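# Close both cupboard doors gently with Stretch robot

## Task

Close the cupboard's two doors completely, without banging either door open or closed and without letting the robot tip over or finish leaning; the doors must stay shut on their own, so the robot has to release them and back away at the end.

## Robot and tools

Robot: a Hello Robot Stretch 4 with one arm. It has an omni-wheel base, a lift that rides up a mast, a telescoping arm that reaches forward, a three-joint wrist (yaw, pitch, roll) and a two-finger gripper. It stands about 1.6 m tall; the base rim lies within 0.23 m of the base origin.

Frames: the base frame sits on the floor under the base centre, x forward, y left, z up. hand_pose is reported in this frame and marks a point between the open fingertips; with all wrist joints at zero its axes line up with the base frame. Its printed value may be slightly off. The odometry frame is where the base frame was when the scene began.

execute_actions: argument "actions" is a list holding one action, or empty to just get state and pictures. Optional "cameras" is a list of names from head_camera, head_left_camera, head_right_camera, wrist_camera, all; omitted, null or ["all"] gives every camera, [] gives none, and the "pictures" line lists the order of returned images. An action may contain "base", "joints", or both, plus optional "pace" and "contact_limits"; alternatively it contains only {"end_of_arm": "enable_torque"}, which re-powers any wrist or gripper motor that shut itself off. Everything in one action starts at once.
- "base": exactly one key, an offset from where the base last reported itself. translate_m: straight drive in metres, forward positive, -2 to 2. strafe_m: sideways metres, left positive, -2 to 2. rotate_rad: turn in place, counter-clockwise (left) positive, -3.2 to 3.2.
- "joints": absolute targets by name. lift_m 0 to 1.2 m; arm_m 0 to 0.55 m extension; wrist_yaw_rad -1.134 to 4.276 (0 points ahead, positive turns left, 3.14 folded back, past 3.4 the arm may block it); wrist_pitch_rad -1.117 to 4.259 (0 level, 1.57 pointing down); wrist_roll_rad -1.117 to 4.259 (0 puts fingers level, positive turns clockwise viewed from behind); gripper_m -0.038 to 0.141 m fingertip gap, negative values make the tips press together. Out-of-range joint targets get clipped and flagged; other bad values or unknown keys reject the call with no motion.
- "pace": "slow", "default", "fast" or "max". Base speeds rise from 0.1 to 0.6 m/s and 1 to 4 rad/s across these, and are reduced when the lift is high.
- "contact_limits": only {"arm_m": value}, 0 (gentlest) to 0.75 (firmest), default 0.5; the arm halts when it pushes harder than this.
A joint or base omitted from an action may still be driving toward an earlier target.

Unfolding tip: at scene start, one action with lift_m 0.4 and wrist_yaw_rad 0 opens the wrist out.

wait: "seconds" from 0 to 10; commands nothing new and returns the same state and images as an empty action.
zoom_image: "camera" plus "region" [x0, y0, x1, y1] in pixels of that camera's last full image, origin top-left, at most 504 by 504.
read_manual: optional "section" ("licences"); only returns licence texts, no motion.
finished_scene: "scene" is the number of the current scene; it closes that scene irreversibly and reports success. The doors must already be shut and staying shut, with the gripper released and withdrawn.

Result lines:
- base_status / joint_status: "done" (for the base, wheels turned the commanded amount even if slipping); "off_target" (came to rest short and may still push); "contact_stop_at_<key>" (hit something; that part holds, though lift, arm or wheels can go slack); "limit_stop_at_<name>", e.g. own_body (self-collision guard, likely when the gripper is pitched up below -0.2 and rolled below -0.4 or above 4) or tilt (leaning over 6 degrees, drive parts go slack and ignore commands until upright); "torque_fault" (a wrist motor overloaded and went limp; send enable_torque). After a stop, remaining calls in the same reply are skipped.
- on_its_own: what happened without being commanded; "held at" gives the held target, not the actual position.
- lidar_m: 12 distances in metres, 30-degree sectors, the 1st straight ahead then counter-clockwise (4th left, 7th behind, 10th right); "-" means nothing seen or closer than 0.25 m. Sees roughly 0.15 m up to robot height; may miss glass, thin legs, things behind.
- wrist_depth_mm: 7x7 grid of median depths from top-left, 100 to 2000 mm, "-" if unknown; the robot's own parts appear.
- base_odometry: wheel-count position and heading (-3.142 to 3.142, left positive). If turned_by_wheels and turned_by_imu disagree by over about 0.1 rad, the base likely bumped or slipped.
- base_tilt: forward and right lean in degrees, with a fixed bias up to about 1.5.
- motor_effort: percent of max, positive toward larger joint values, peak in brackets; biased and noisy. For wheel_0, wheel_1, wheel_2 positive means turning right.

Avoid: swinging a door fast enough to slam it; hard or sustained pushes, especially with the lift high or a high contact limit, which can tip the robot; driving into furniture; jamming the gripper so the wrist faults. Push doors with moderate contact limits and slower pace, check the cameras, then open the gripper, retract the arm and move the base away before finishing.

Each tool is called as a command line: name --argument value for each argument, lists and objects as JSON in quotes; but a table of rows of numbers goes row by row, as --pt "numbers of a row", without its own name.

## Session

execute_actions --actions '[]'

Scene clock: 0.00 s.
base_odometry: x=+0.000 y=+0.000 heading=+0.000 (m, m, rad; odometry frame)
turned_by_wheels: +0.000 (rad since the last result)
turned_by_imu: +0.000 (rad since the last result)
base_tilt: forward=-0.4 right=-0.5 (deg)
lidar_m: 2.86 1.88 1.67 2.42 2.20 1.06 1.05 1.20 1.23 1.26 1.44 2.31
base_status: not commanded
joint_positions: lift_m=+0.188 arm_m=-0.001 wrist_yaw_rad=+3.107 wrist_pitch_rad=+0.005 wrist_roll_rad=-0.007 gripper_m=+0.057
joint_status: not commanded
motor_effort: lift_m=+18 arm_m=+0 wrist_yaw_rad=+0 wrist_pitch_rad=-6 wrist_roll_rad=+1 gripper_m=-4 wheel_0=+0 wheel_1=+0 wheel_2=+0 (%)
hand_pose: x=-0.1157 y=+0.0973 z=+0.3649 quat_wxyz=(+0.017, -0.003, -0.004, +1.000) (m; base frame)
wrist_depth_mm: - 136 1366 1255 1255 1255 1756 / - 133 1499 1808 1863 1808 1708 / 107 137 245 1863 1863 1808 1756 / 133 147 - 1921 1808 1863 1756 / 1618 1863 - 1921 1808 1808 1708 / 1229 1229 214 1118 197 1182 1205 / 866 798 854 - 842 788 831
pictures: head_camera, head_left_camera, head_right_camera, wrist_camera
Images, in order (width x height): head_camera 420x560, head_left_camera 420x672, head_right_camera 420x672, wrist_camera 616x392.

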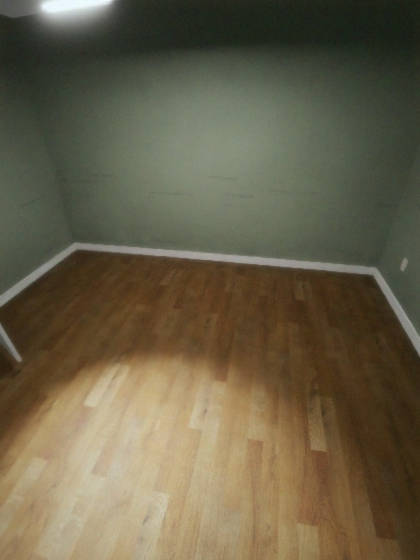

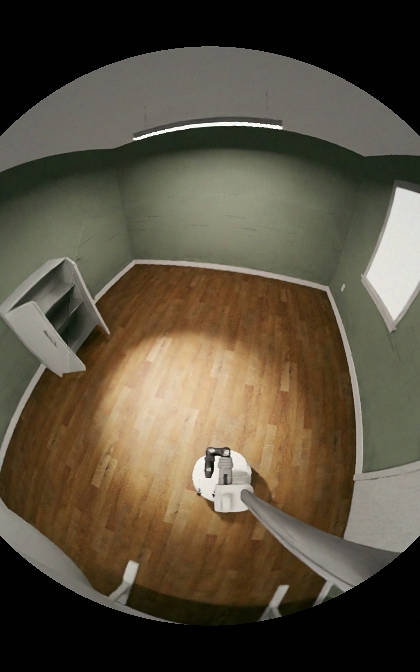

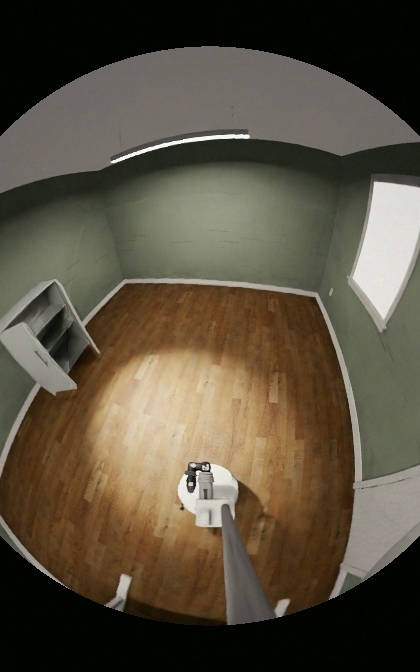

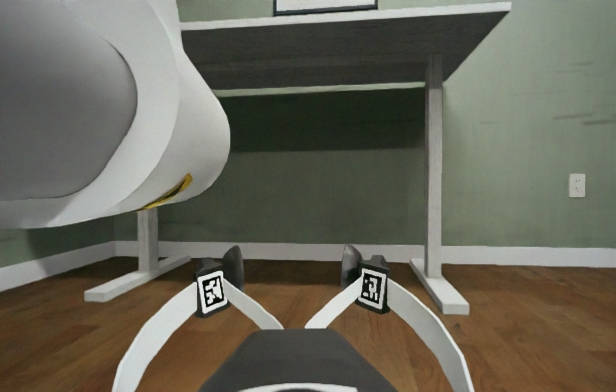

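execute_actions --actions '[{"base":{"translate_m":1.0},"joints":{"lift_m":0.4,"wrist_yaw_rad":0,"gripper_m":0.0},"pace":"max"}]' --cameras '[]'

execute_actions --actions '[{"base":{"rotate_rad":1.45},"pace":"fast"}]'

Scene clock: 3.37 s.
base_odometry: x=+1.000 y=+0.000 heading=+0.000 (m, m, rad; odometry frame)
turned_by_wheels: +0.000 (rad since the last result)
turned_by_imu: -0.004 (rad since the last result)
base_tilt: forward=-0.3 right=-0.5 (deg)
lidar_m: 1.90 2.18 1.39 1.33 2.51 2.06 2.57 1.75 1.48 1.47 1.68 1.89
base_status: done
joint_positions: lift_m=+0.400 arm_m=-0.001 wrist_yaw_rad=+0.000 wrist_pitch_rad=+0.005 wrist_roll_rad=-0.007 gripper_m=+0.000
joint_status: all done
motor_effort: lift_m=+18(22) arm_m=+0(0) wrist_yaw_rad=-2(7) wrist_pitch_rad=-6(9) wrist_roll_rad=+1(1) gripper_m=-7(1) wheel_0=-1(11) wheel_1=-1(7) wheel_2=+1(14) (%)
hand_pose: x=+0.4581 y=-0.0873 z=+0.5767 quat_wxyz=(+1.000, -0.004, +0.003, +0.000) (m; base frame)
wrist_depth_mm: 1808 1756 1661 1618 1576 1499 1464 / 1863 1756 1708 1618 1576 1537 1430 / 1863 1808 1708 1618 1618 1464 1464 / 1863 1808 1708 1661 1576 1499 1464 / 1921 1808 1708 1661 1618 1576 1464 / 1756 1808 186 193 1464 1537 1464 / 1255 1182 1255 - 1160 1205 1229
pictures: none
No camera images: the call's "cameras" was empty. Leave "cameras" out to get every camera's image.

Scene clock: 5.03 s.
base_odometry: x=+1.000 y=+0.000 heading=+1.450 (m, m, rad; odometry frame)
turned_by_wheels: +1.450 (rad since the last result)
turned_by_imu: +1.467 (rad since the last result)
base_tilt: forward=-0.3 right=-0.6 (deg)
lidar_m: 1.33 1.52 2.11 2.03 1.91 1.52 1.48 1.54 1.92 1.88 2.04 2.25
base_status: done
joint_positions: lift_m=+0.400 arm_m=-0.001 wrist_yaw_rad=+0.000 wrist_pitch_rad=+0.005 wrist_roll_rad=-0.007 gripper_m=+0.000
joint_status: not commanded
motor_effort: lift_m=+18(19) arm_m=+0(0) wrist_yaw_rad=-2(2) wrist_pitch_rad=-9(6) wrist_roll_rad=+1(1) gripper_m=-6(6) wheel_0=+0(9) wheel_1=+1(11) wheel_2=+0(9) (%)
hand_pose: x=+0.4581 y=-0.0873 z=+0.5767 quat_wxyz=(+1.000, -0.004, +0.003, +0.000) (m; base frame)
wrist_depth_mm: - - - 1921 1863 1863 1863 / - - 1921 1537 1863 1863 1863 / - - 1921 1576 1863 1921 1921 / - - - 1708 1921 1863 1863 / - - - 1255 - 1921 1921 / 1756 1661 186 193 1499 1756 1756 / 1255 1182 1205 - 1160 1229 1229
pictures: head_camera, head_left_camera, head_right_camera, wrist_camera
Images, in order (width x height): head_camera 420x560, head_left_camera 420x672, head_right_camera 420x672, wrist_camera 616x392.

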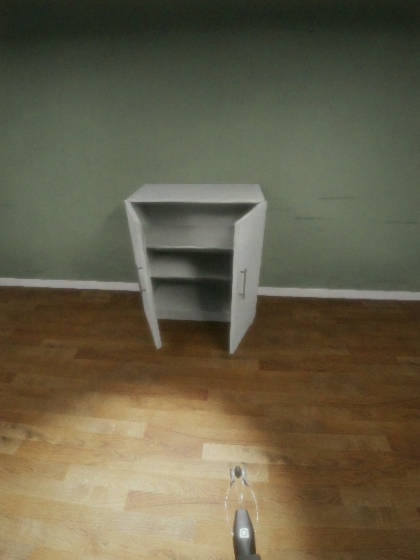

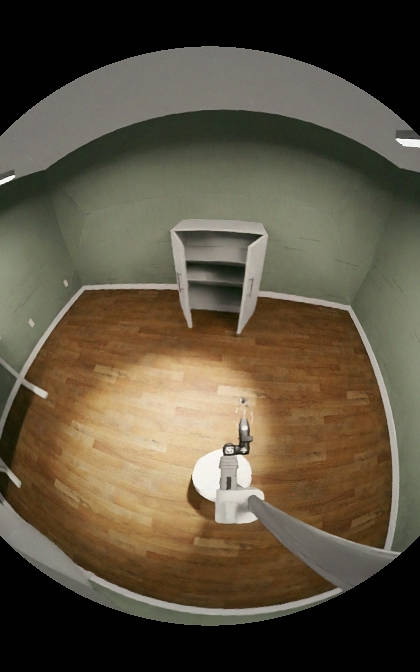

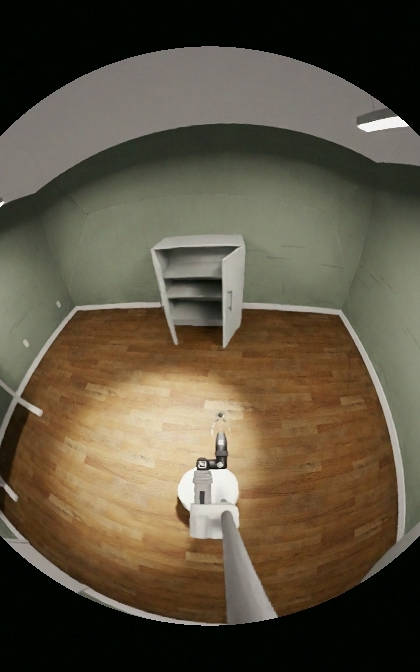

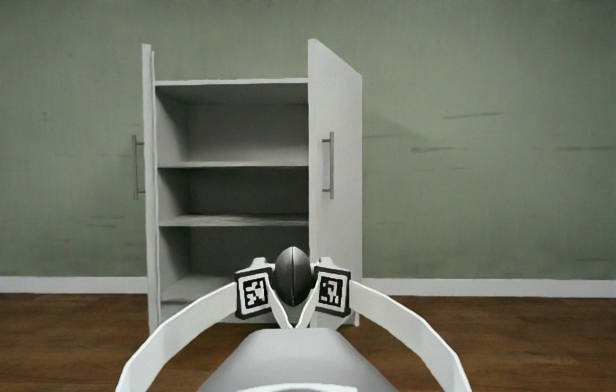

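execute_actions --actions '[{"base":{"rotate_rad":-0.05},"joints":{"lift_m":0.66},"pace":"fast"}]' --cameras '[]'

execute_actions --actions '[{"base":{"strafe_m":-0.15},"pace":"fast"}]' --cameras '[]'

execute_actions --actions '[{"base":{"translate_m":0.78},"joints":{"arm_m":0.15},"pace":"fast"}]'

Scene clock: 7.23 s.
base_odometry: x=+1.000 y=+0.000 heading=+1.400 (m, m, rad; odometry frame)
turned_by_wheels: -0.050 (rad since the last result)
turned_by_imu: -0.051 (rad since the last result)
base_tilt: forward=-0.3 right=-0.5 (deg)
lidar_m: 1.39 1.47 2.92 2.02 2.03 1.55 1.48 1.56 1.95 1.87 1.98 2.28
base_status: done
joint_positions: lift_m=+0.660 arm_m=-0.001 wrist_yaw_rad=+0.000 wrist_pitch_rad=+0.005 wrist_roll_rad=-0.007 gripper_m=+0.000
joint_status: all done
motor_effort: lift_m=+20(21) arm_m=+0(0) wrist_yaw_rad=-1(1) wrist_pitch_rad=-7(7) wrist_roll_rad=+1(1) gripper_m=-5(4) wheel_0=+0(5) wheel_1=-2(5) wheel_2=-1(4) (%)
hand_pose: x=+0.4581 y=-0.0874 z=+0.8365 quat_wxyz=(+1.000, -0.004, +0.003, +0.000) (m; base frame)
wrist_depth_mm: 1921 1921 1921 1921 1921 1921 1983 / 1921 1983 1921 1921 1921 1921 1983 / - - - 1921 - - - / - 1921 1921 1430 - - - / - - - 1138 - - - / - 1808 186 194 - - - / 1756 1537 1576 - 1618 1708 1708
pictures: none
No camera images: the call's "cameras" was empty. Leave "cameras" out to get every camera's image.

Scene clock: 8.67 s.
base_odometry: x=+1.148 y=-0.025 heading=+1.400 (m, m, rad; odometry frame)
turned_by_wheels: +0.000 (rad since the last result)
turned_by_imu: +0.000 (rad since the last result)
base_tilt: forward=-0.3 right=-0.5 (deg)
lidar_m: 1.35 1.48 3.04 2.16 2.02 1.54 1.48 1.53 1.79 1.74 1.82 2.30
base_status: done
joint_positions: lift_m=+0.660 arm_m=-0.001 wrist_yaw_rad=+0.000 wrist_pitch_rad=+0.005 wrist_roll_rad=-0.007 gripper_m=+0.000
joint_status: not commanded
motor_effort: lift_m=+20(20) arm_m=+0(0) wrist_yaw_rad=-1(1) wrist_pitch_rad=-7(6) wrist_roll_rad=+1(2) gripper_m=-6(4) wheel_0=-3(13) wheel_1=+0(11) wheel_2=+0(1) (%)
hand_pose: x=+0.4581 y=-0.0874 z=+0.8365 quat_wxyz=(+1.000, -0.004, +0.003, +0.000) (m; base frame)
wrist_depth_mm: 1863 1921 1921 1983 1863 1921 1863 / 1921 1983 1983 1921 1921 1921 1921 / 1921 1921 1921 1863 - - - / - 1708 1863 - - - - / - 1756 1863 1255 - - - / - 1618 186 194 - - - / 1756 1537 1576 - 1618 1708 1708
pictures: none
No camera images: the call's "cameras" was empty. Leave "cameras" out to get every camera's image.

Scene clock: 11.93 s.
base_odometry: x=+1.281 y=+0.743 heading=+1.399 (m, m, rad; odometry frame)
turned_by_wheels: +0.000 (rad since the last result)
turned_by_imu: -0.004 (rad since the last result)
base_tilt: forward=-0.3 right=-0.5 (deg)
lidar_m: 0.59 0.83 2.18 2.22 2.31 2.36 2.28 2.43 1.84 1.76 1.89 1.49
base_status: done
joint_positions: lift_m=+0.660 arm_m=+0.149 wrist_yaw_rad=+0.000 wrist_pitch_rad=+0.005 wrist_roll_rad=-0.007 gripper_m=+0.000
joint_status: all done
motor_effort: lift_m=+20(20) arm_m=+8(6) wrist_yaw_rad=-1(0) wrist_pitch_rad=-6(5) wrist_roll_rad=+1(1) gripper_m=-6(6) wheel_0=-1(6) wheel_1=-1(5) wheel_2=+0(12) (%)
hand_pose: x=+0.6079 y=-0.0874 z=+0.8366 quat_wxyz=(+1.000, -0.004, +0.003, +0.000) (m; base frame)
wrist_depth_mm: 211 257 347 1060 1042 1042 1060 / 211 257 347 539 1042 1060 1060 / 211 257 349 544 1060 1078 1078 / 213 258 349 544 1078 1078 1078 / 215 259 334 442 1078 1060 1078 / 219 250 186 194 1078 1078 1078 / 219 236 322 - 1098 1098 1098
pictures: head_camera, head_left_camera, head_right_camera, wrist_camera
Images, in order (width x height): head_camera 420x560, head_left_camera 420x672, head_right_camera 420x672, wrist_camera 616x392.

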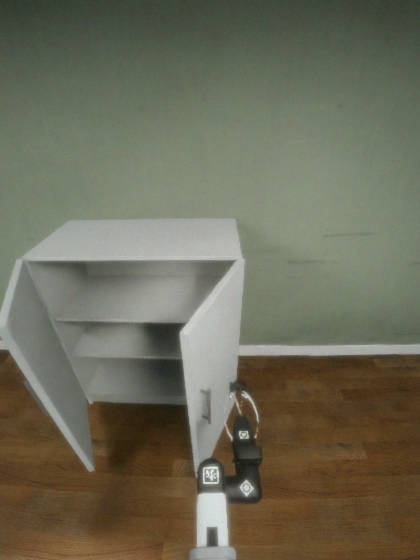

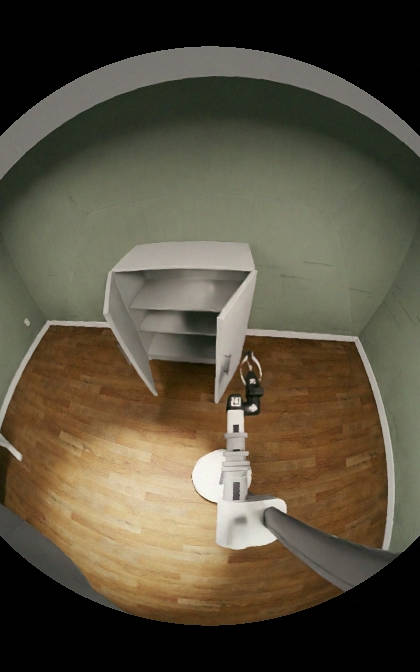

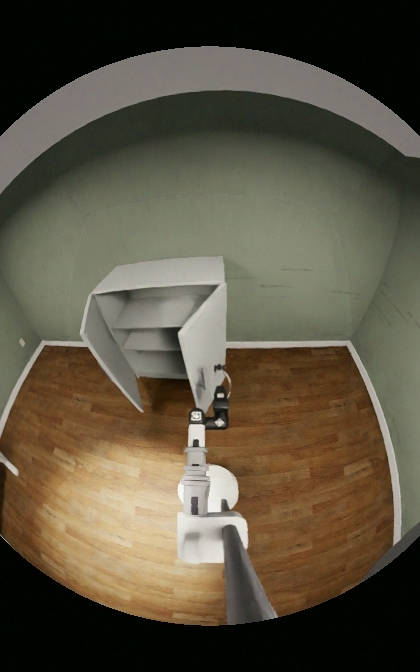

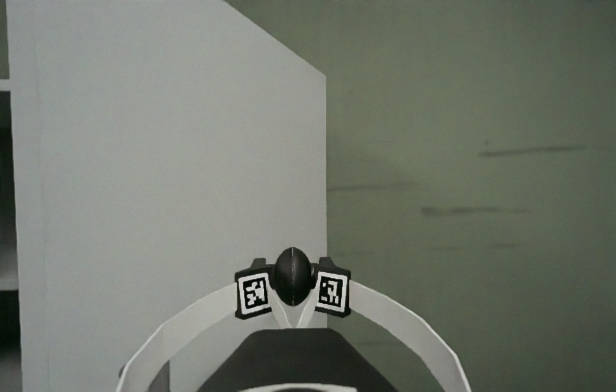

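execute_actions --actions '[{"base":{"strafe_m":0.3},"joints":{"arm_m":0.29},"pace":"slow"}]' --cameras '["head_camera","wrist_camera"]'

Scene clock: 16.20 s.
base_odometry: x=+0.985 y=+0.794 heading=+1.399 (m, m, rad; odometry frame)
turned_by_wheels: +0.000 (rad since the last result)
turned_by_imu: -0.001 (rad since the last result)
base_tilt: forward=-0.3 right=-0.4 (deg)
lidar_m: 0.74 0.66 2.20 1.91 1.98 2.31 2.24 2.39 2.15 2.04 2.00 0.88
base_status: done
joint_positions: lift_m=+0.660 arm_m=+0.288 wrist_yaw_rad=-0.001 wrist_pitch_rad=+0.005 wrist_roll_rad=-0.007 gripper_m=+0.000
joint_status: all done
motor_effort: lift_m=+20(20) arm_m=+8(11) wrist_yaw_rad=+1(17) wrist_pitch_rad=-6(6) wrist_roll_rad=+1(1) gripper_m=-4(5) wheel_0=-2(3) wheel_1=+1(6) wheel_2=-1(2) (%)
hand_pose: x=+0.7478 y=-0.0876 z=+0.8366 quat_wxyz=(+1.000, -0.004, +0.003, +0.000) (m; base frame)
wrist_depth_mm: 917 917 917 249 298 375 931 / 580 580 504 250 301 377 946 / 778 917 917 252 303 379 931 / 778 917 917 254 307 384 946 / 741 891 768 242 309 389 960 / 615 615 186 190 285 394 960 / 778 820 866 - 304 397 960
pictures: head_camera, wrist_camera
Images, in order (width x height): head_camera 420x560, wrist_camera 616x392.

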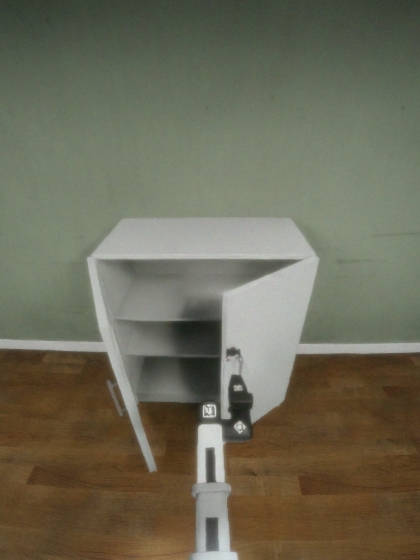

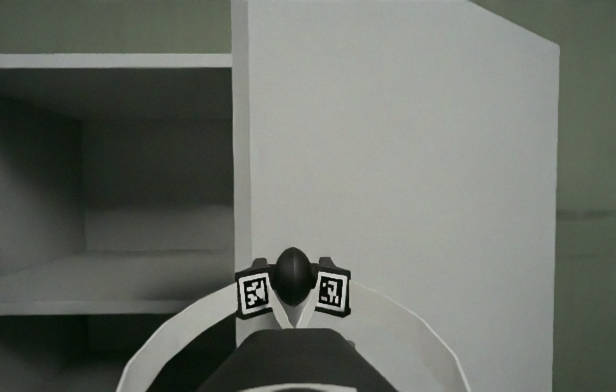

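execute_actions --actions '[{"joints":{"arm_m":0.49},"pace":"slow","contact_limits":{"arm_m":0.3}}]' --cameras '["head_camera","wrist_camera"]'

Scene clock: 19.57 s.
base_odometry: x=+0.985 y=+0.794 heading=+1.399 (m, m, rad; odometry frame)
turned_by_wheels: +0.000 (rad since the last result)
turned_by_imu: +0.000 (rad since the last result)
base_tilt: forward=-0.3 right=-0.5 (deg)
lidar_m: 0.92 0.66 2.19 1.95 1.99 2.34 2.25 2.38 2.13 2.06 2.02 0.98
base_status: not commanded
joint_positions: lift_m=+0.660 arm_m=+0.488 wrist_yaw_rad=+0.000 wrist_pitch_rad=+0.005 wrist_roll_rad=-0.007 gripper_m=+0.000
joint_status: all done
motor_effort: lift_m=+20(20) arm_m=+9(12) wrist_yaw_rad=-1(1) wrist_pitch_rad=-8(7) wrist_roll_rad=+0(1) gripper_m=-5(5) wheel_0=-3(2) wheel_1=+1(1) wheel_2=-1(1) (%)
contact_limits: arm_m 0.3
hand_pose: x=+0.9478 y=-0.0875 z=+0.8366 quat_wxyz=(+1.000, -0.004, +0.003, +0.000) (m; base frame)
wrist_depth_mm: 370 224 228 235 243 252 260 / 580 224 228 236 245 254 263 / 715 225 229 238 246 255 265 / 723 226 231 239 248 257 267 / 723 229 232 237 250 259 267 / 504 229 186 194 249 263 271 / 353 231 233 - 253 265 273
pictures: head_camera, wrist_camera
Images, in order (width x height): head_camera 420x560, wrist_camera 616x392.

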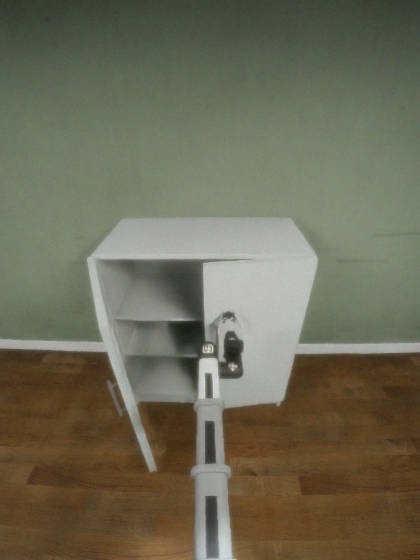

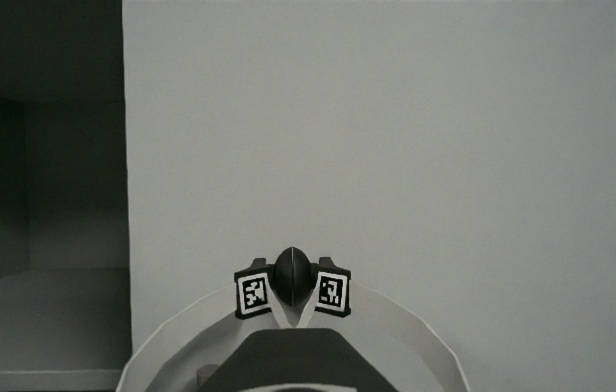

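execute_actions --actions '[{"joints":{"arm_m":0.55},"pace":"slow","contact_limits":{"arm_m":0.2}}]' --cameras '["head_camera","wrist_camera"]'

Scene clock: 21.47 s.
base_odometry: x=+0.985 y=+0.794 heading=+1.399 (m, m, rad; odometry frame)
turned_by_wheels: +0.000 (rad since the last result)
turned_by_imu: +0.000 (rad since the last result)
base_tilt: forward=-0.3 right=-0.5 (deg)
lidar_m: 0.97 0.65 2.14 1.93 1.96 2.31 2.24 2.39 2.12 2.06 2.00 1.02
base_status: not commanded
joint_positions: lift_m=+0.660 arm_m=+0.546 wrist_yaw_rad=-0.008 wrist_pitch_rad=+0.005 wrist_roll_rad=-0.007 gripper_m=+0.000
joint_status: arm_m off_target (ended at +0.546, target +0.550)
joint sent to its limit — the command would take arm_m past its upper limit, so that joint was sent only as far as its limit.
on_its_own: wrist_yaw_rad is at rest, and its effort (+20) is outside its rest range (-13 to +13)
motor_effort: lift_m=+20(20) arm_m=+17(19) wrist_yaw_rad=+20(21) wrist_pitch_rad=-8(5) wrist_roll_rad=+1(1) gripper_m=-1(5) wheel_0=+1(2) wheel_1=+2(1) wheel_2=-7(7) (%)
contact_limits: arm_m 0.2
hand_pose: x=+1.0044 y=-0.0896 z=+0.8366 quat_wxyz=(+1.000, -0.004, +0.003, -0.004) (m; base frame)
wrist_depth_mm: 370 226 227 227 228 229 230 / 585 228 228 229 229 230 231 / 661 229 229 230 232 232 233 / 668 232 230 232 233 234 235 / 668 232 233 233 235 236 236 / 508 233 189 195 187 237 237 / 351 236 235 - 237 237 240
pictures: head_camera, wrist_camera
Images, in order (width x height): head_camera 420x560, wrist_camera 616x392.

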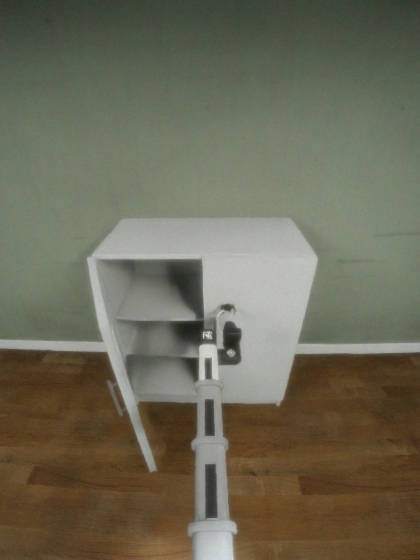

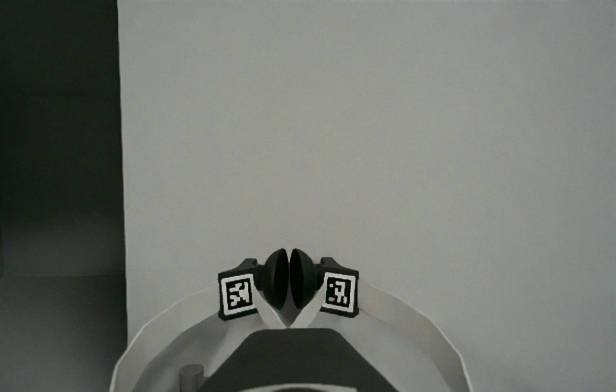

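execute_actions --actions '[{"joints":{"arm_m":0.05},"pace":"max"}]' --cameras '[]'

execute_actions --actions '[{"base":{"strafe_m":0.55},"pace":"fast"}]' --cameras '["head_camera","wrist_camera"]'

Scene clock: 23.57 s.
base_odometry: x=+0.985 y=+0.794 heading=+1.400 (m, m, rad; odometry frame)
turned_by_wheels: +0.000 (rad since the last result)
turned_by_imu: +0.000 (rad since the last result)
base_tilt: forward=-0.3 right=-0.5 (deg)
lidar_m: 0.97 0.67 2.20 1.92 1.97 2.30 2.25 2.37 2.14 2.07 1.96 1.03
base_status: not commanded
joint_positions: lift_m=+0.660 arm_m=+0.051 wrist_yaw_rad=+0.000 wrist_pitch_rad=+0.005 wrist_roll_rad=-0.007 gripper_m=+0.000
joint_status: all done
motor_effort: lift_m=+20(20) arm_m=-8(11) wrist_yaw_rad=-1(21) wrist_pitch_rad=-9(9) wrist_roll_rad=+2(1) gripper_m=-3(6) wheel_0=+0(1) wheel_1=+1(2) wheel_2=+0(7) (%)
hand_pose: x=+0.5108 y=-0.0875 z=+0.8365 quat_wxyz=(+1.000, -0.004, +0.003, +0.000) (m; base frame)
wrist_depth_mm: 1138 1138 1138 1160 1138 1160 1160 / 1160 1160 1160 1160 1160 1160 1160 / 798 1060 1060 707 715 1160 1160 / 798 1160 1160 715 723 1182 1182 / 759 917 891 715 723 1182 1182 / 798 1118 186 194 732 1182 1182 / 778 820 866 - 732 1182 1205
pictures: none
No camera images: the call's "cameras" was empty. Leave "cameras" out to get every camera's image.

Scene clock: 26.13 s.
base_odometry: x=+0.443 y=+0.888 heading=+1.400 (m, m, rad; odometry frame)
turned_by_wheels: +0.000 (rad since the last result)
turned_by_imu: +0.001 (rad since the last result)
base_tilt: forward=-0.4 right=-0.5 (deg)
lidar_m: 0.74 1.58 2.15 1.38 1.37 1.94 2.23 2.37 2.71 2.62 2.04 0.66
base_status: done
joint_positions: lift_m=+0.660 arm_m=+0.051 wrist_yaw_rad=+0.000 wrist_pitch_rad=+0.005 wrist_roll_rad=-0.007 gripper_m=+0.000
joint_status: not commanded
motor_effort: lift_m=+20(20) arm_m=-8(8) wrist_yaw_rad=-1(1) wrist_pitch_rad=-8(7) wrist_roll_rad=+2(1) gripper_m=-7(5) wheel_0=+2(12) wheel_1=+0(13) wheel_2=+0(0) (%)
hand_pose: x=+0.5108 y=-0.0875 z=+0.8365 quat_wxyz=(+1.000, -0.004, +0.003, +0.000) (m; base frame)
wrist_depth_mm: 1182 1182 1160 1182 1160 366 1182 / 1160 1160 1182 715 433 359 1182 / 1182 1182 1182 634 433 362 741 / 1205 1205 1182 640 436 362 741 / 1229 1182 1229 539 442 362 750 / 1229 1205 186 194 387 366 759 / 1205 1229 1205 - 402 366 759
pictures: head_camera, wrist_camera
Images, in order (width x height): head_camera 420x560, wrist_camera 616x392.

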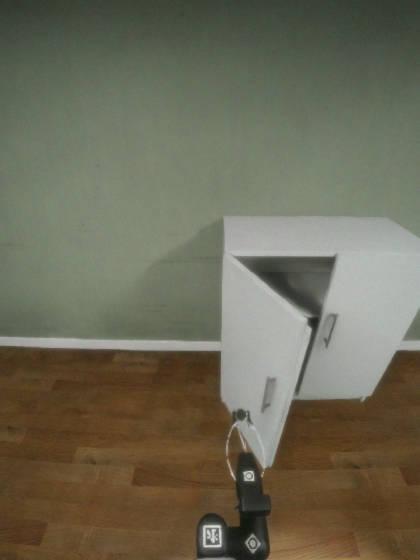

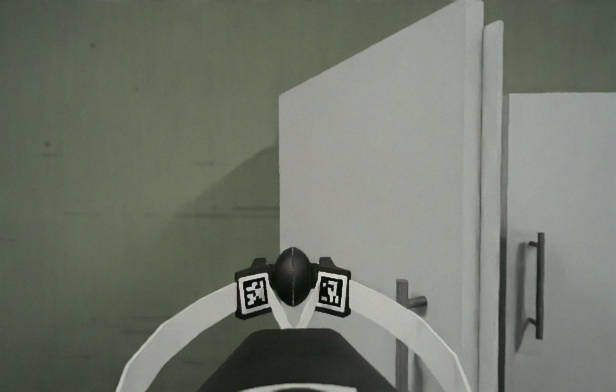

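zoom_image --camera "head_camera" --region '[260,240,380,380]'

zoom_image --camera "wrist_camera" --region '[400,0,616,160]'

Region (260, 240, 380, 380) of head_camera's 420x560 image, scaled by 3.600, with more detail than that image has; it fills the left 432 columns of this view, and the rest is white.

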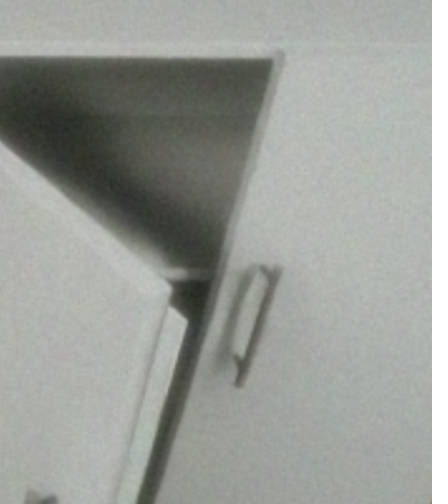

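Region (400, 0, 616, 160) of wrist_camera's 616x392 image, scaled by 2.333; it fills the top 373 rows of this view, and the rest is white.

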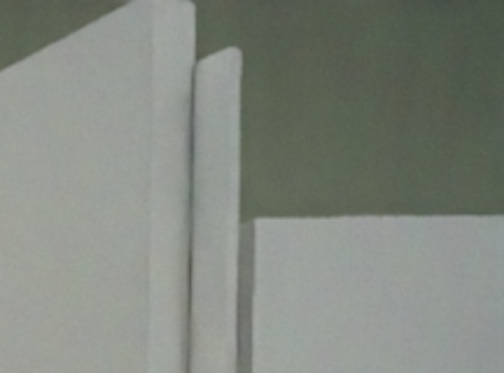

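execute_actions --actions '[{"base":{"strafe_m":-0.445},"joints":{"lift_m":0.49,"gripper_m":0.08},"pace":"fast"}]' --cameras '[]'

execute_actions --actions '[{"joints":{"arm_m":0.45},"pace":"fast","contact_limits":{"arm_m":0.3}}]' --cameras '["head_camera","wrist_camera"]'

Scene clock: 28.87 s.
base_odometry: x=+0.882 y=+0.812 heading=+1.400 (m, m, rad; odometry frame)
turned_by_wheels: +0.000 (rad since the last result)
turned_by_imu: -0.001 (rad since the last result)
base_tilt: forward=-0.4 right=-0.4 (deg)
lidar_m: 0.66 0.63 2.22 1.82 1.87 2.32 2.25 2.40 2.25 2.18 2.03 1.01
base_status: done
joint_positions: lift_m=+0.490 arm_m=+0.051 wrist_yaw_rad=+0.000 wrist_pitch_rad=+0.005 wrist_roll_rad=-0.007 gripper_m=+0.080
joint_status: all done
motor_effort: lift_m=+16(17) arm_m=-8(8) wrist_yaw_rad=-1(1) wrist_pitch_rad=-6(6) wrist_roll_rad=+1(1) gripper_m=+0(5) wheel_0=-2(14) wheel_1=+0(12) wheel_2=-1(1) (%)
hand_pose: x=+0.5109 y=-0.0874 z=+0.6668 quat_wxyz=(+1.000, -0.004, +0.003, +0.000) (m; base frame)
wrist_depth_mm: 508 820 831 707 715 707 1160 / 496 976 1138 707 707 715 1182 / 480 976 1138 715 715 723 1182 / 469 904 1160 723 723 732 1182 / 459 976 1138 723 723 732 1205 / 449 842 778 732 201 741 1182 / 445 842 1182 - 741 741 1205
pictures: none
No camera images: the call's "cameras" was empty. Leave "cameras" out to get every camera's image.

Scene clock: 30.80 s.
base_odometry: x=+0.882 y=+0.812 heading=+1.400 (m, m, rad; odometry frame)
turned_by_wheels: +0.000 (rad since the last result)
turned_by_imu: +0.000 (rad since the last result)
base_tilt: forward=-0.4 right=-0.5 (deg)
lidar_m: 0.65 0.63 2.21 1.79 1.87 2.31 2.26 2.40 2.26 2.18 2.01 1.01
base_status: not commanded
joint_positions: lift_m=+0.490 arm_m=+0.449 wrist_yaw_rad=+0.000 wrist_pitch_rad=+0.005 wrist_roll_rad=-0.007 gripper_m=+0.080
joint_status: all done
motor_effort: lift_m=+16(16) arm_m=+8(11) wrist_yaw_rad=-2(1) wrist_pitch_rad=-6(6) wrist_roll_rad=+1(1) gripper_m=-2(2) wheel_0=-2(2) wheel_1=+0(1) wheel_2=+0(1) (%)
contact_limits: arm_m 0.3
hand_pose: x=+0.9079 y=-0.0874 z=+0.6669 quat_wxyz=(+1.000, -0.004, +0.003, +0.000) (m; base frame)
wrist_depth_mm: 627 759 759 325 325 327 327 / 634 759 759 327 329 327 329 / 627 768 759 330 329 329 330 / 597 759 768 332 332 332 334 / 627 768 768 334 334 334 336 / 627 759 647 336 201 336 338 / 539 504 535 - 340 338 340
pictures: head_camera, wrist_camera
Images, in order (width x height): head_camera 420x560, wrist_camera 616x392.

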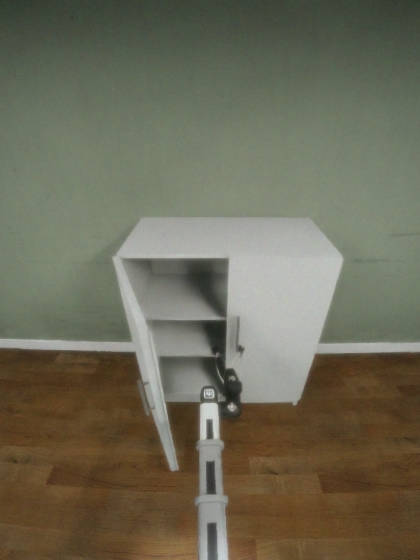

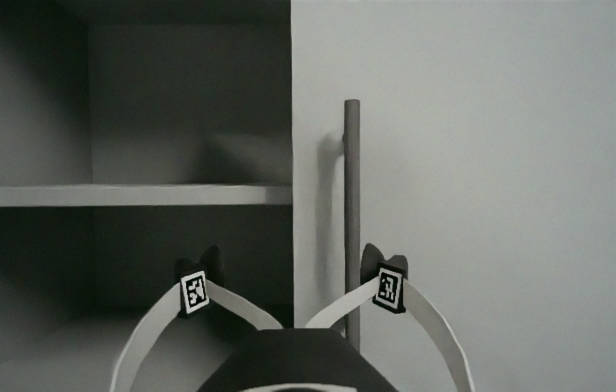

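execute_actions --actions '[{"base":{"strafe_m":-0.05}}]' --cameras '[]'

execute_actions --actions '[{"joints":{"arm_m":0.53},"contact_limits":{"arm_m":0.3}}]' --cameras '["wrist_camera"]'

execute_actions --actions '[{"joints":{"gripper_m":-0.02}}]' --cameras '["wrist_camera"]'

execute_actions --actions '[{"joints":{"arm_m":0.43},"pace":"slow"}]' --cameras '["head_camera","wrist_camera"]'

Scene clock: 32.13 s.
base_odometry: x=+0.931 y=+0.804 heading=+1.399 (m, m, rad; odometry frame)
turned_by_wheels: +0.000 (rad since the last result)
turned_by_imu: +0.000 (rad since the last result)
base_tilt: forward=-0.4 right=-0.5 (deg)
lidar_m: 0.94 0.63 2.19 1.86 1.89 2.32 2.24 2.37 2.17 2.13 2.01 0.99
base_status: done
joint_positions: lift_m=+0.490 arm_m=+0.449 wrist_yaw_rad=+0.000 wrist_pitch_rad=+0.005 wrist_roll_rad=-0.007 gripper_m=+0.080
joint_status: not commanded
motor_effort: lift_m=+16(16) arm_m=+8(8) wrist_yaw_rad=-1(1) wrist_pitch_rad=-6(5) wrist_roll_rad=+1(1) gripper_m=-1(2) wheel_0=-1(7) wheel_1=+1(9) wheel_2=-1(0) (%)
hand_pose: x=+0.9079 y=-0.0874 z=+0.6669 quat_wxyz=(+1.000, -0.004, +0.003, +0.000) (m; base frame)
wrist_depth_mm: 676 750 715 324 324 324 325 / 699 759 759 325 325 325 325 / 699 759 768 327 329 329 330 / 661 768 521 329 329 330 330 / 691 768 330 330 334 332 334 / 661 768 332 334 201 334 336 / 539 500 535 - 336 336 340
pictures: none
No camera images: the call's "cameras" was empty. Leave "cameras" out to get every camera's image.

Scene clock: 33.30 s.
base_odometry: x=+0.931 y=+0.804 heading=+1.399 (m, m, rad; odometry frame)
turned_by_wheels: +0.000 (rad since the last result)
turned_by_imu: +0.000 (rad since the last result)
base_tilt: forward=-0.4 right=-0.5 (deg)
lidar_m: 0.96 0.66 2.18 1.84 1.91 2.33 2.26 2.37 2.20 2.13 1.99 1.00
base_status: not commanded
joint_positions: lift_m=+0.490 arm_m=+0.529 wrist_yaw_rad=+0.000 wrist_pitch_rad=+0.005 wrist_roll_rad=-0.007 gripper_m=+0.080
joint_status: all done
motor_effort: lift_m=+16(16) arm_m=+8(7) wrist_yaw_rad=-1(1) wrist_pitch_rad=-7(8) wrist_roll_rad=+1(1) gripper_m=-2(3) wheel_0=-1(1) wheel_1=+1(1) wheel_2=-1(1) (%)
contact_limits: arm_m 0.3
hand_pose: x=+0.9879 y=-0.0874 z=+0.6669 quat_wxyz=(+1.000, -0.004, +0.003, +0.000) (m; base frame)
wrist_depth_mm: 676 668 246 245 246 246 246 / 676 683 247 246 248 247 249 / 683 683 249 248 248 249 249 / 627 574 297 250 251 251 252 / 683 699 251 251 252 253 252 / 661 691 252 219 202 254 255 / 535 504 535 - 256 256 256
pictures: wrist_camera
Images, in order (width x height): wrist_camera 616x392.

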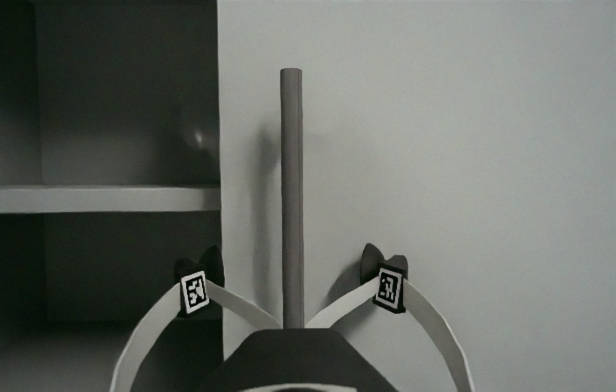

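Scene clock: 35.03 s.
base_odometry: x=+0.931 y=+0.804 heading=+1.399 (m, m, rad; odometry frame)
turned_by_wheels: +0.000 (rad since the last result)
turned_by_imu: +0.000 (rad since the last result)
base_tilt: forward=-0.3 right=-0.4 (deg)
lidar_m: 0.97 0.66 2.17 1.86 1.89 2.32 2.25 2.37 2.19 2.13 2.00 1.04
base_status: not commanded
joint_positions: lift_m=+0.490 arm_m=+0.529 wrist_yaw_rad=+0.002 wrist_pitch_rad=+0.005 wrist_roll_rad=-0.007 gripper_m=-0.019
joint_status: all done
motor_effort: lift_m=+16(16) arm_m=+6(8) wrist_yaw_rad=-6(7) wrist_pitch_rad=-7(6) wrist_roll_rad=+1(1) gripper_m=-19(19) wheel_0=+0(1) wheel_1=+1(1) wheel_2=-1(1) (%)
hand_pose: x=+0.9885 y=-0.0869 z=+0.6669 quat_wxyz=(+1.000, -0.004, +0.003, +0.001) (m; base frame)
wrist_depth_mm: 676 676 244 244 245 244 246 / 676 676 246 245 246 247 246 / 683 683 683 248 248 248 248 / 627 597 296 249 250 250 250 / 691 699 691 216 251 251 251 / 661 691 185 208 185 253 254 / 539 504 530 - 254 254 255
pictures: wrist_camera
Images, in order (width x height): wrist_camera 616x392.

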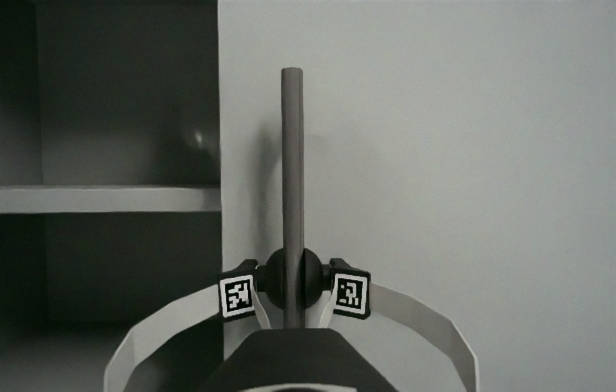

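Scene clock: 37.33 s.
base_odometry: x=+0.931 y=+0.804 heading=+1.399 (m, m, rad; odometry frame)
turned_by_wheels: +0.000 (rad since the last result)
turned_by_imu: +0.000 (rad since the last result)
base_tilt: forward=-0.3 right=-0.5 (deg)
lidar_m: 0.98 0.66 2.24 1.88 1.91 2.32 2.25 2.37 2.20 2.13 1.97 1.03
base_status: not commanded
joint_positions: lift_m=+0.490 arm_m=+0.432 wrist_yaw_rad=+0.000 wrist_pitch_rad=+0.005 wrist_roll_rad=-0.007 gripper_m=-0.020
joint_status: all done
motor_effort: lift_m=+16(16) arm_m=-9(11) wrist_yaw_rad=-1(7) wrist_pitch_rad=-7(5) wrist_roll_rad=+1(0) gripper_m=-12(20) wheel_0=-1(1) wheel_1=+1(1) wheel_2=-1(1) (%)
hand_pose: x=+0.8909 y=-0.0875 z=+0.6669 quat_wxyz=(+1.000, -0.004, +0.003, +0.000) (m; base frame)
wrist_depth_mm: 668 759 723 340 342 342 340 / 699 778 768 342 342 343 342 / 699 778 778 343 345 345 345 / 661 788 512 347 347 345 347 / 699 788 778 347 347 347 349 / 668 759 185 201 183 351 351 / 539 477 535 - 353 355 355
pictures: head_camera, wrist_camera
Images, in order (width x height): head_camera 420x560, wrist_camera 616x392.

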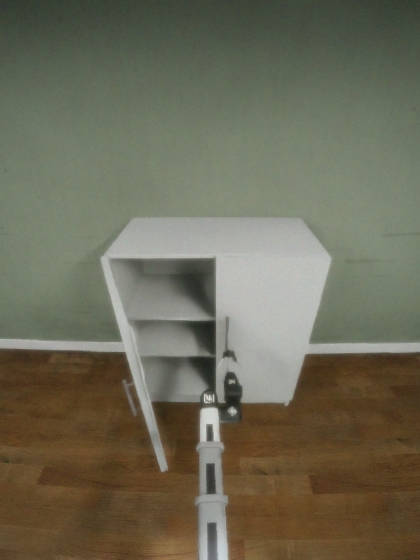

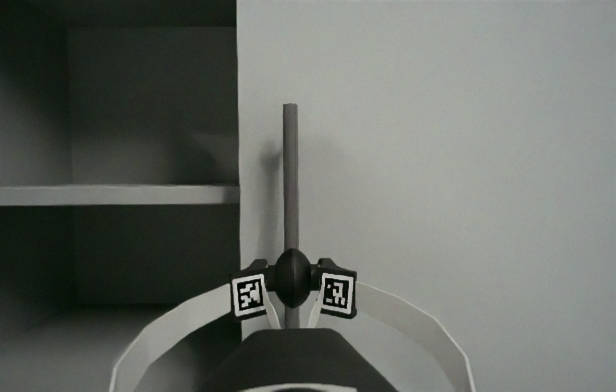

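Slipped off. Retrying deeper and firmer.

execute_actions --actions '[{"base":{"translate_m":0.03},"joints":{"gripper_m":0.04}}]' --cameras '[]'

execute_actions --actions '[{"joints":{"arm_m":0.512},"contact_limits":{"arm_m":0.3}}]' --cameras '[]'

execute_actions --actions '[{"joints":{"gripper_m":-0.038,"arm_m":0.52},"contact_limits":{"arm_m":0.3}}]' --cameras '["wrist_camera"]'

execute_actions --actions '[{"joints":{"arm_m":0.44},"pace":"slow"}]' --cameras '["head_camera","wrist_camera"]'

Scene clock: 41.63 s.
base_odometry: x=+0.936 y=+0.833 heading=+1.400 (m, m, rad; odometry frame)
turned_by_wheels: +0.000 (rad since the last result)
turned_by_imu: +0.000 (rad since the last result)
base_tilt: forward=-0.3 right=-0.5 (deg)
lidar_m: 0.96 0.59 2.16 1.88 1.90 2.36 2.27 2.40 2.20 2.13 1.94 1.00
base_status: done
joint_positions: lift_m=+0.490 arm_m=+0.431 wrist_yaw_rad=+0.000 wrist_pitch_rad=+0.005 wrist_roll_rad=-0.007 gripper_m=+0.040
joint_status: all done
motor_effort: lift_m=+16(16) arm_m=-8(9) wrist_yaw_rad=+0(0) wrist_pitch_rad=-5(7) wrist_roll_rad=+0(1) gripper_m=-4(14) wheel_0=+1(9) wheel_1=+2(5) wheel_2=+2(8) (%)
hand_pose: x=+0.8909 y=-0.0875 z=+0.6669 quat_wxyz=(+1.000, -0.004, +0.003, +0.000) (m; base frame)
wrist_depth_mm: 683 732 723 310 310 310 314 / 691 750 741 314 314 314 314 / 699 750 741 314 314 315 315 / 627 750 504 317 317 319 319 / 691 759 759 319 319 320 320 / 661 750 197 283 196 322 322 / 539 504 530 - 324 325 325
pictures: none
No camera images: the call's "cameras" was empty. Leave "cameras" out to get every camera's image.

Scene clock: 42.83 s.
base_odometry: x=+0.936 y=+0.833 heading=+1.399 (m, m, rad; odometry frame)
turned_by_wheels: +0.000 (rad since the last result)
turned_by_imu: -0.001 (rad since the last result)
base_tilt: forward=-0.4 right=-0.4 (deg)
lidar_m: 0.93 0.61 2.12 1.86 1.87 2.38 2.27 2.42 2.20 2.13 1.95 1.00
base_status: not commanded
joint_positions: lift_m=+0.490 arm_m=+0.509 wrist_yaw_rad=-0.007 wrist_pitch_rad=+0.005 wrist_roll_rad=-0.007 gripper_m=+0.040
joint_status: all done
on_its_own: wrist_yaw_rad is at rest, and its effort (+18) is outside its rest range (-13 to +13)
motor_effort: lift_m=+16(16) arm_m=+15(14) wrist_yaw_rad=+18(18) wrist_pitch_rad=-7(6) wrist_roll_rad=+1(1) gripper_m=-3(4) wheel_0=+2(1) wheel_1=+2(2) wheel_2=-5(4) (%)
contact_limits: arm_m 0.3
hand_pose: x=+0.9681 y=-0.0893 z=+0.6670 quat_wxyz=(+1.000, -0.004, +0.002, -0.003) (m; base frame)
wrist_depth_mm: 654 668 236 236 236 238 239 / 668 668 237 237 238 239 239 / 668 668 239 239 240 242 242 / 609 539 240 240 241 241 243 / 676 676 242 242 243 245 245 / 661 683 208 207 197 246 246 / 535 504 504 - 247 248 248
pictures: none
No camera images: the call's "cameras" was empty. Leave "cameras" out to get every camera's image.

Scene clock: 44.30 s.
base_odometry: x=+0.936 y=+0.833 heading=+1.400 (m, m, rad; odometry frame)
turned_by_wheels: +0.000 (rad since the last result)
turned_by_imu: +0.000 (rad since the last result)
base_tilt: forward=-0.3 right=-0.5 (deg)
lidar_m: 0.94 0.61 2.14 1.86 1.88 2.35 2.29 2.42 2.17 2.12 1.95 0.99
base_status: not commanded
joint_positions: lift_m=+0.490 arm_m=+0.510 wrist_yaw_rad=+0.000 wrist_pitch_rad=+0.005 wrist_roll_rad=-0.007 gripper_m=-0.038
joint_status: arm_m contact_stop (moved +0.001 of +0.011); the others done
on_its_own: arm_m is slack since a contact_stop (your +0.520 is given up)
motor_effort: lift_m=+16(16) arm_m=+0(20) wrist_yaw_rad=+0(33) wrist_pitch_rad=-7(7) wrist_roll_rad=+1(0) gripper_m=-17(20) wheel_0=+1(5) wheel_1=+2(4) wheel_2=+1(9) (%)
contact_limits: arm_m 0.3
hand_pose: x=+0.9695 y=-0.0875 z=+0.6669 quat_wxyz=(+1.000, -0.004, +0.003, +0.000) (m; base frame)
wrist_depth_mm: 661 668 226 227 229 229 231 / 668 668 228 229 229 231 232 / 668 676 229 230 231 233 234 / 634 585 231 231 233 235 236 / 683 683 231 218 235 236 237 / 661 691 182 196 182 237 239 / 539 480 504 - 237 239 240
pictures: wrist_camera
Images, in order (width x height): wrist_camera 616x392.

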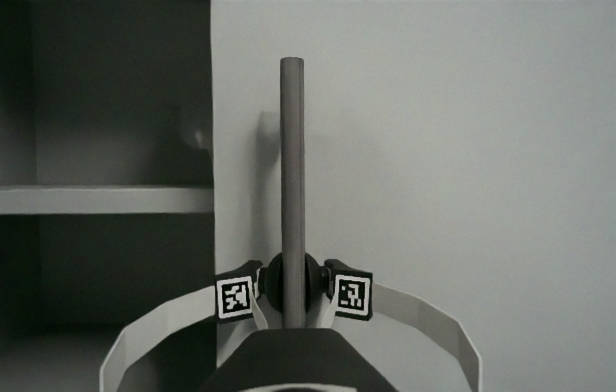

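not run: a stop came earlier in this reply.

execute_actions --actions '[{"joints":{"arm_m":0.42},"pace":"slow"}]' --cameras '[]'

execute_actions --actions '[{"base":{"strafe_m":-0.05},"joints":{"arm_m":0.33},"pace":"slow"}]' --cameras '["head_camera","wrist_camera"]'

Scene clock: 46.60 s.
base_odometry: x=+0.936 y=+0.833 heading=+1.398 (m, m, rad; odometry frame)
turned_by_wheels: -0.002 (rad since the last result)
turned_by_imu: -0.002 (rad since the last result)
base_tilt: forward=-0.3 right=-0.4 (deg)
lidar_m: 0.84 0.62 2.13 1.84 1.88 2.32 2.28 2.40 2.19 2.13 1.94 0.95
base_status: not commanded
joint_positions: lift_m=+0.490 arm_m=+0.422 wrist_yaw_rad=-0.010 wrist_pitch_rad=+0.005 wrist_roll_rad=-0.007 gripper_m=-0.037
joint_status: all done
on_its_own: wrist_yaw_rad is at rest, and its effort (+29) is outside its rest range (-13 to +13)
motor_effort: lift_m=+16(16) arm_m=-10(12) wrist_yaw_rad=+29(28) wrist_pitch_rad=-8(6) wrist_roll_rad=+1(0) gripper_m=-18(20) wheel_0=-10(11) wheel_1=-4(5) wheel_2=-5(5) (%)
hand_pose: x=+0.8803 y=-0.0904 z=+0.6668 quat_wxyz=(+1.000, -0.004, +0.003, -0.005) (m; base frame)
wrist_depth_mm: 699 741 220 229 244 263 282 / 732 741 221 225 246 265 283 / 732 750 222 227 247 267 285 / 640 759 224 228 249 268 287 / 723 759 224 220 251 271 290 / 691 759 183 202 183 272 291 / 535 477 504 - 257 272 294
pictures: none
No camera images: the call's "cameras" was empty. Leave "cameras" out to get every camera's image.

Scene clock: 48.77 s.
base_odometry: x=+0.986 y=+0.825 heading=+1.398 (m, m, rad; odometry frame)
turned_by_wheels: +0.000 (rad since the last result)
turned_by_imu: +0.000 (rad since the last result)
base_tilt: forward=-0.3 right=-0.4 (deg)
lidar_m: 0.73 0.63 2.14 1.92 1.95 2.36 2.29 2.44 2.12 2.07 1.97 0.91
base_status: done
joint_positions: lift_m=+0.490 arm_m=+0.332 wrist_yaw_rad=-0.003 wrist_pitch_rad=+0.006 wrist_roll_rad=-0.007 gripper_m=-0.037
joint_status: all done
motor_effort: lift_m=+16(16) arm_m=-10(10) wrist_yaw_rad=+7(29) wrist_pitch_rad=-7(7) wrist_roll_rad=+1(1) gripper_m=-19(19) wheel_0=-3(5) wheel_1=-1(10) wheel_2=+1(5) (%)
hand_pose: x=+0.7909 y=-0.0882 z=+0.6668 quat_wxyz=(+1.000, -0.004, +0.003, -0.001) (m; base frame)
wrist_depth_mm: 723 768 214 237 272 317 377 / 788 842 215 238 273 322 379 / 788 842 216 231 276 322 387 / 715 854 217 232 278 325 389 / 788 854 216 208 281 327 392 / 715 768 183 199 182 332 397 / 535 477 215 - 290 332 397
pictures: head_camera, wrist_camera
Images, in order (width x height): head_camera 420x560, wrist_camera 616x392.

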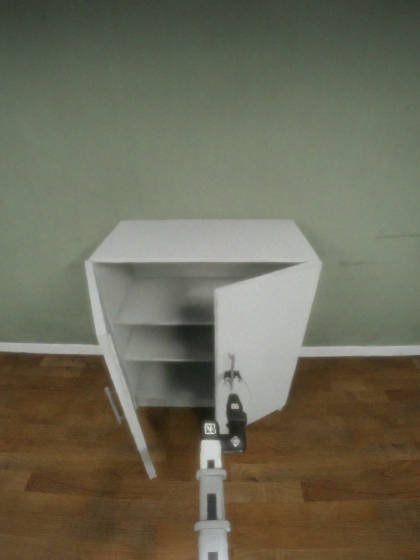

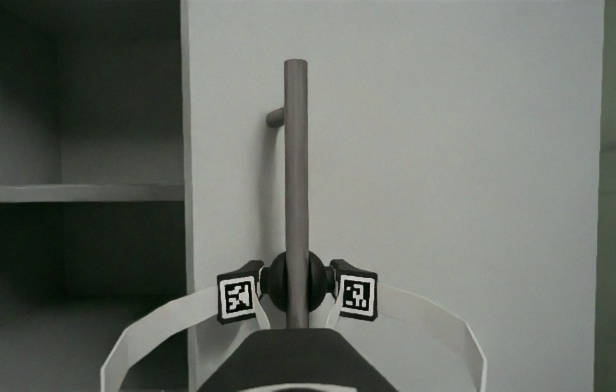

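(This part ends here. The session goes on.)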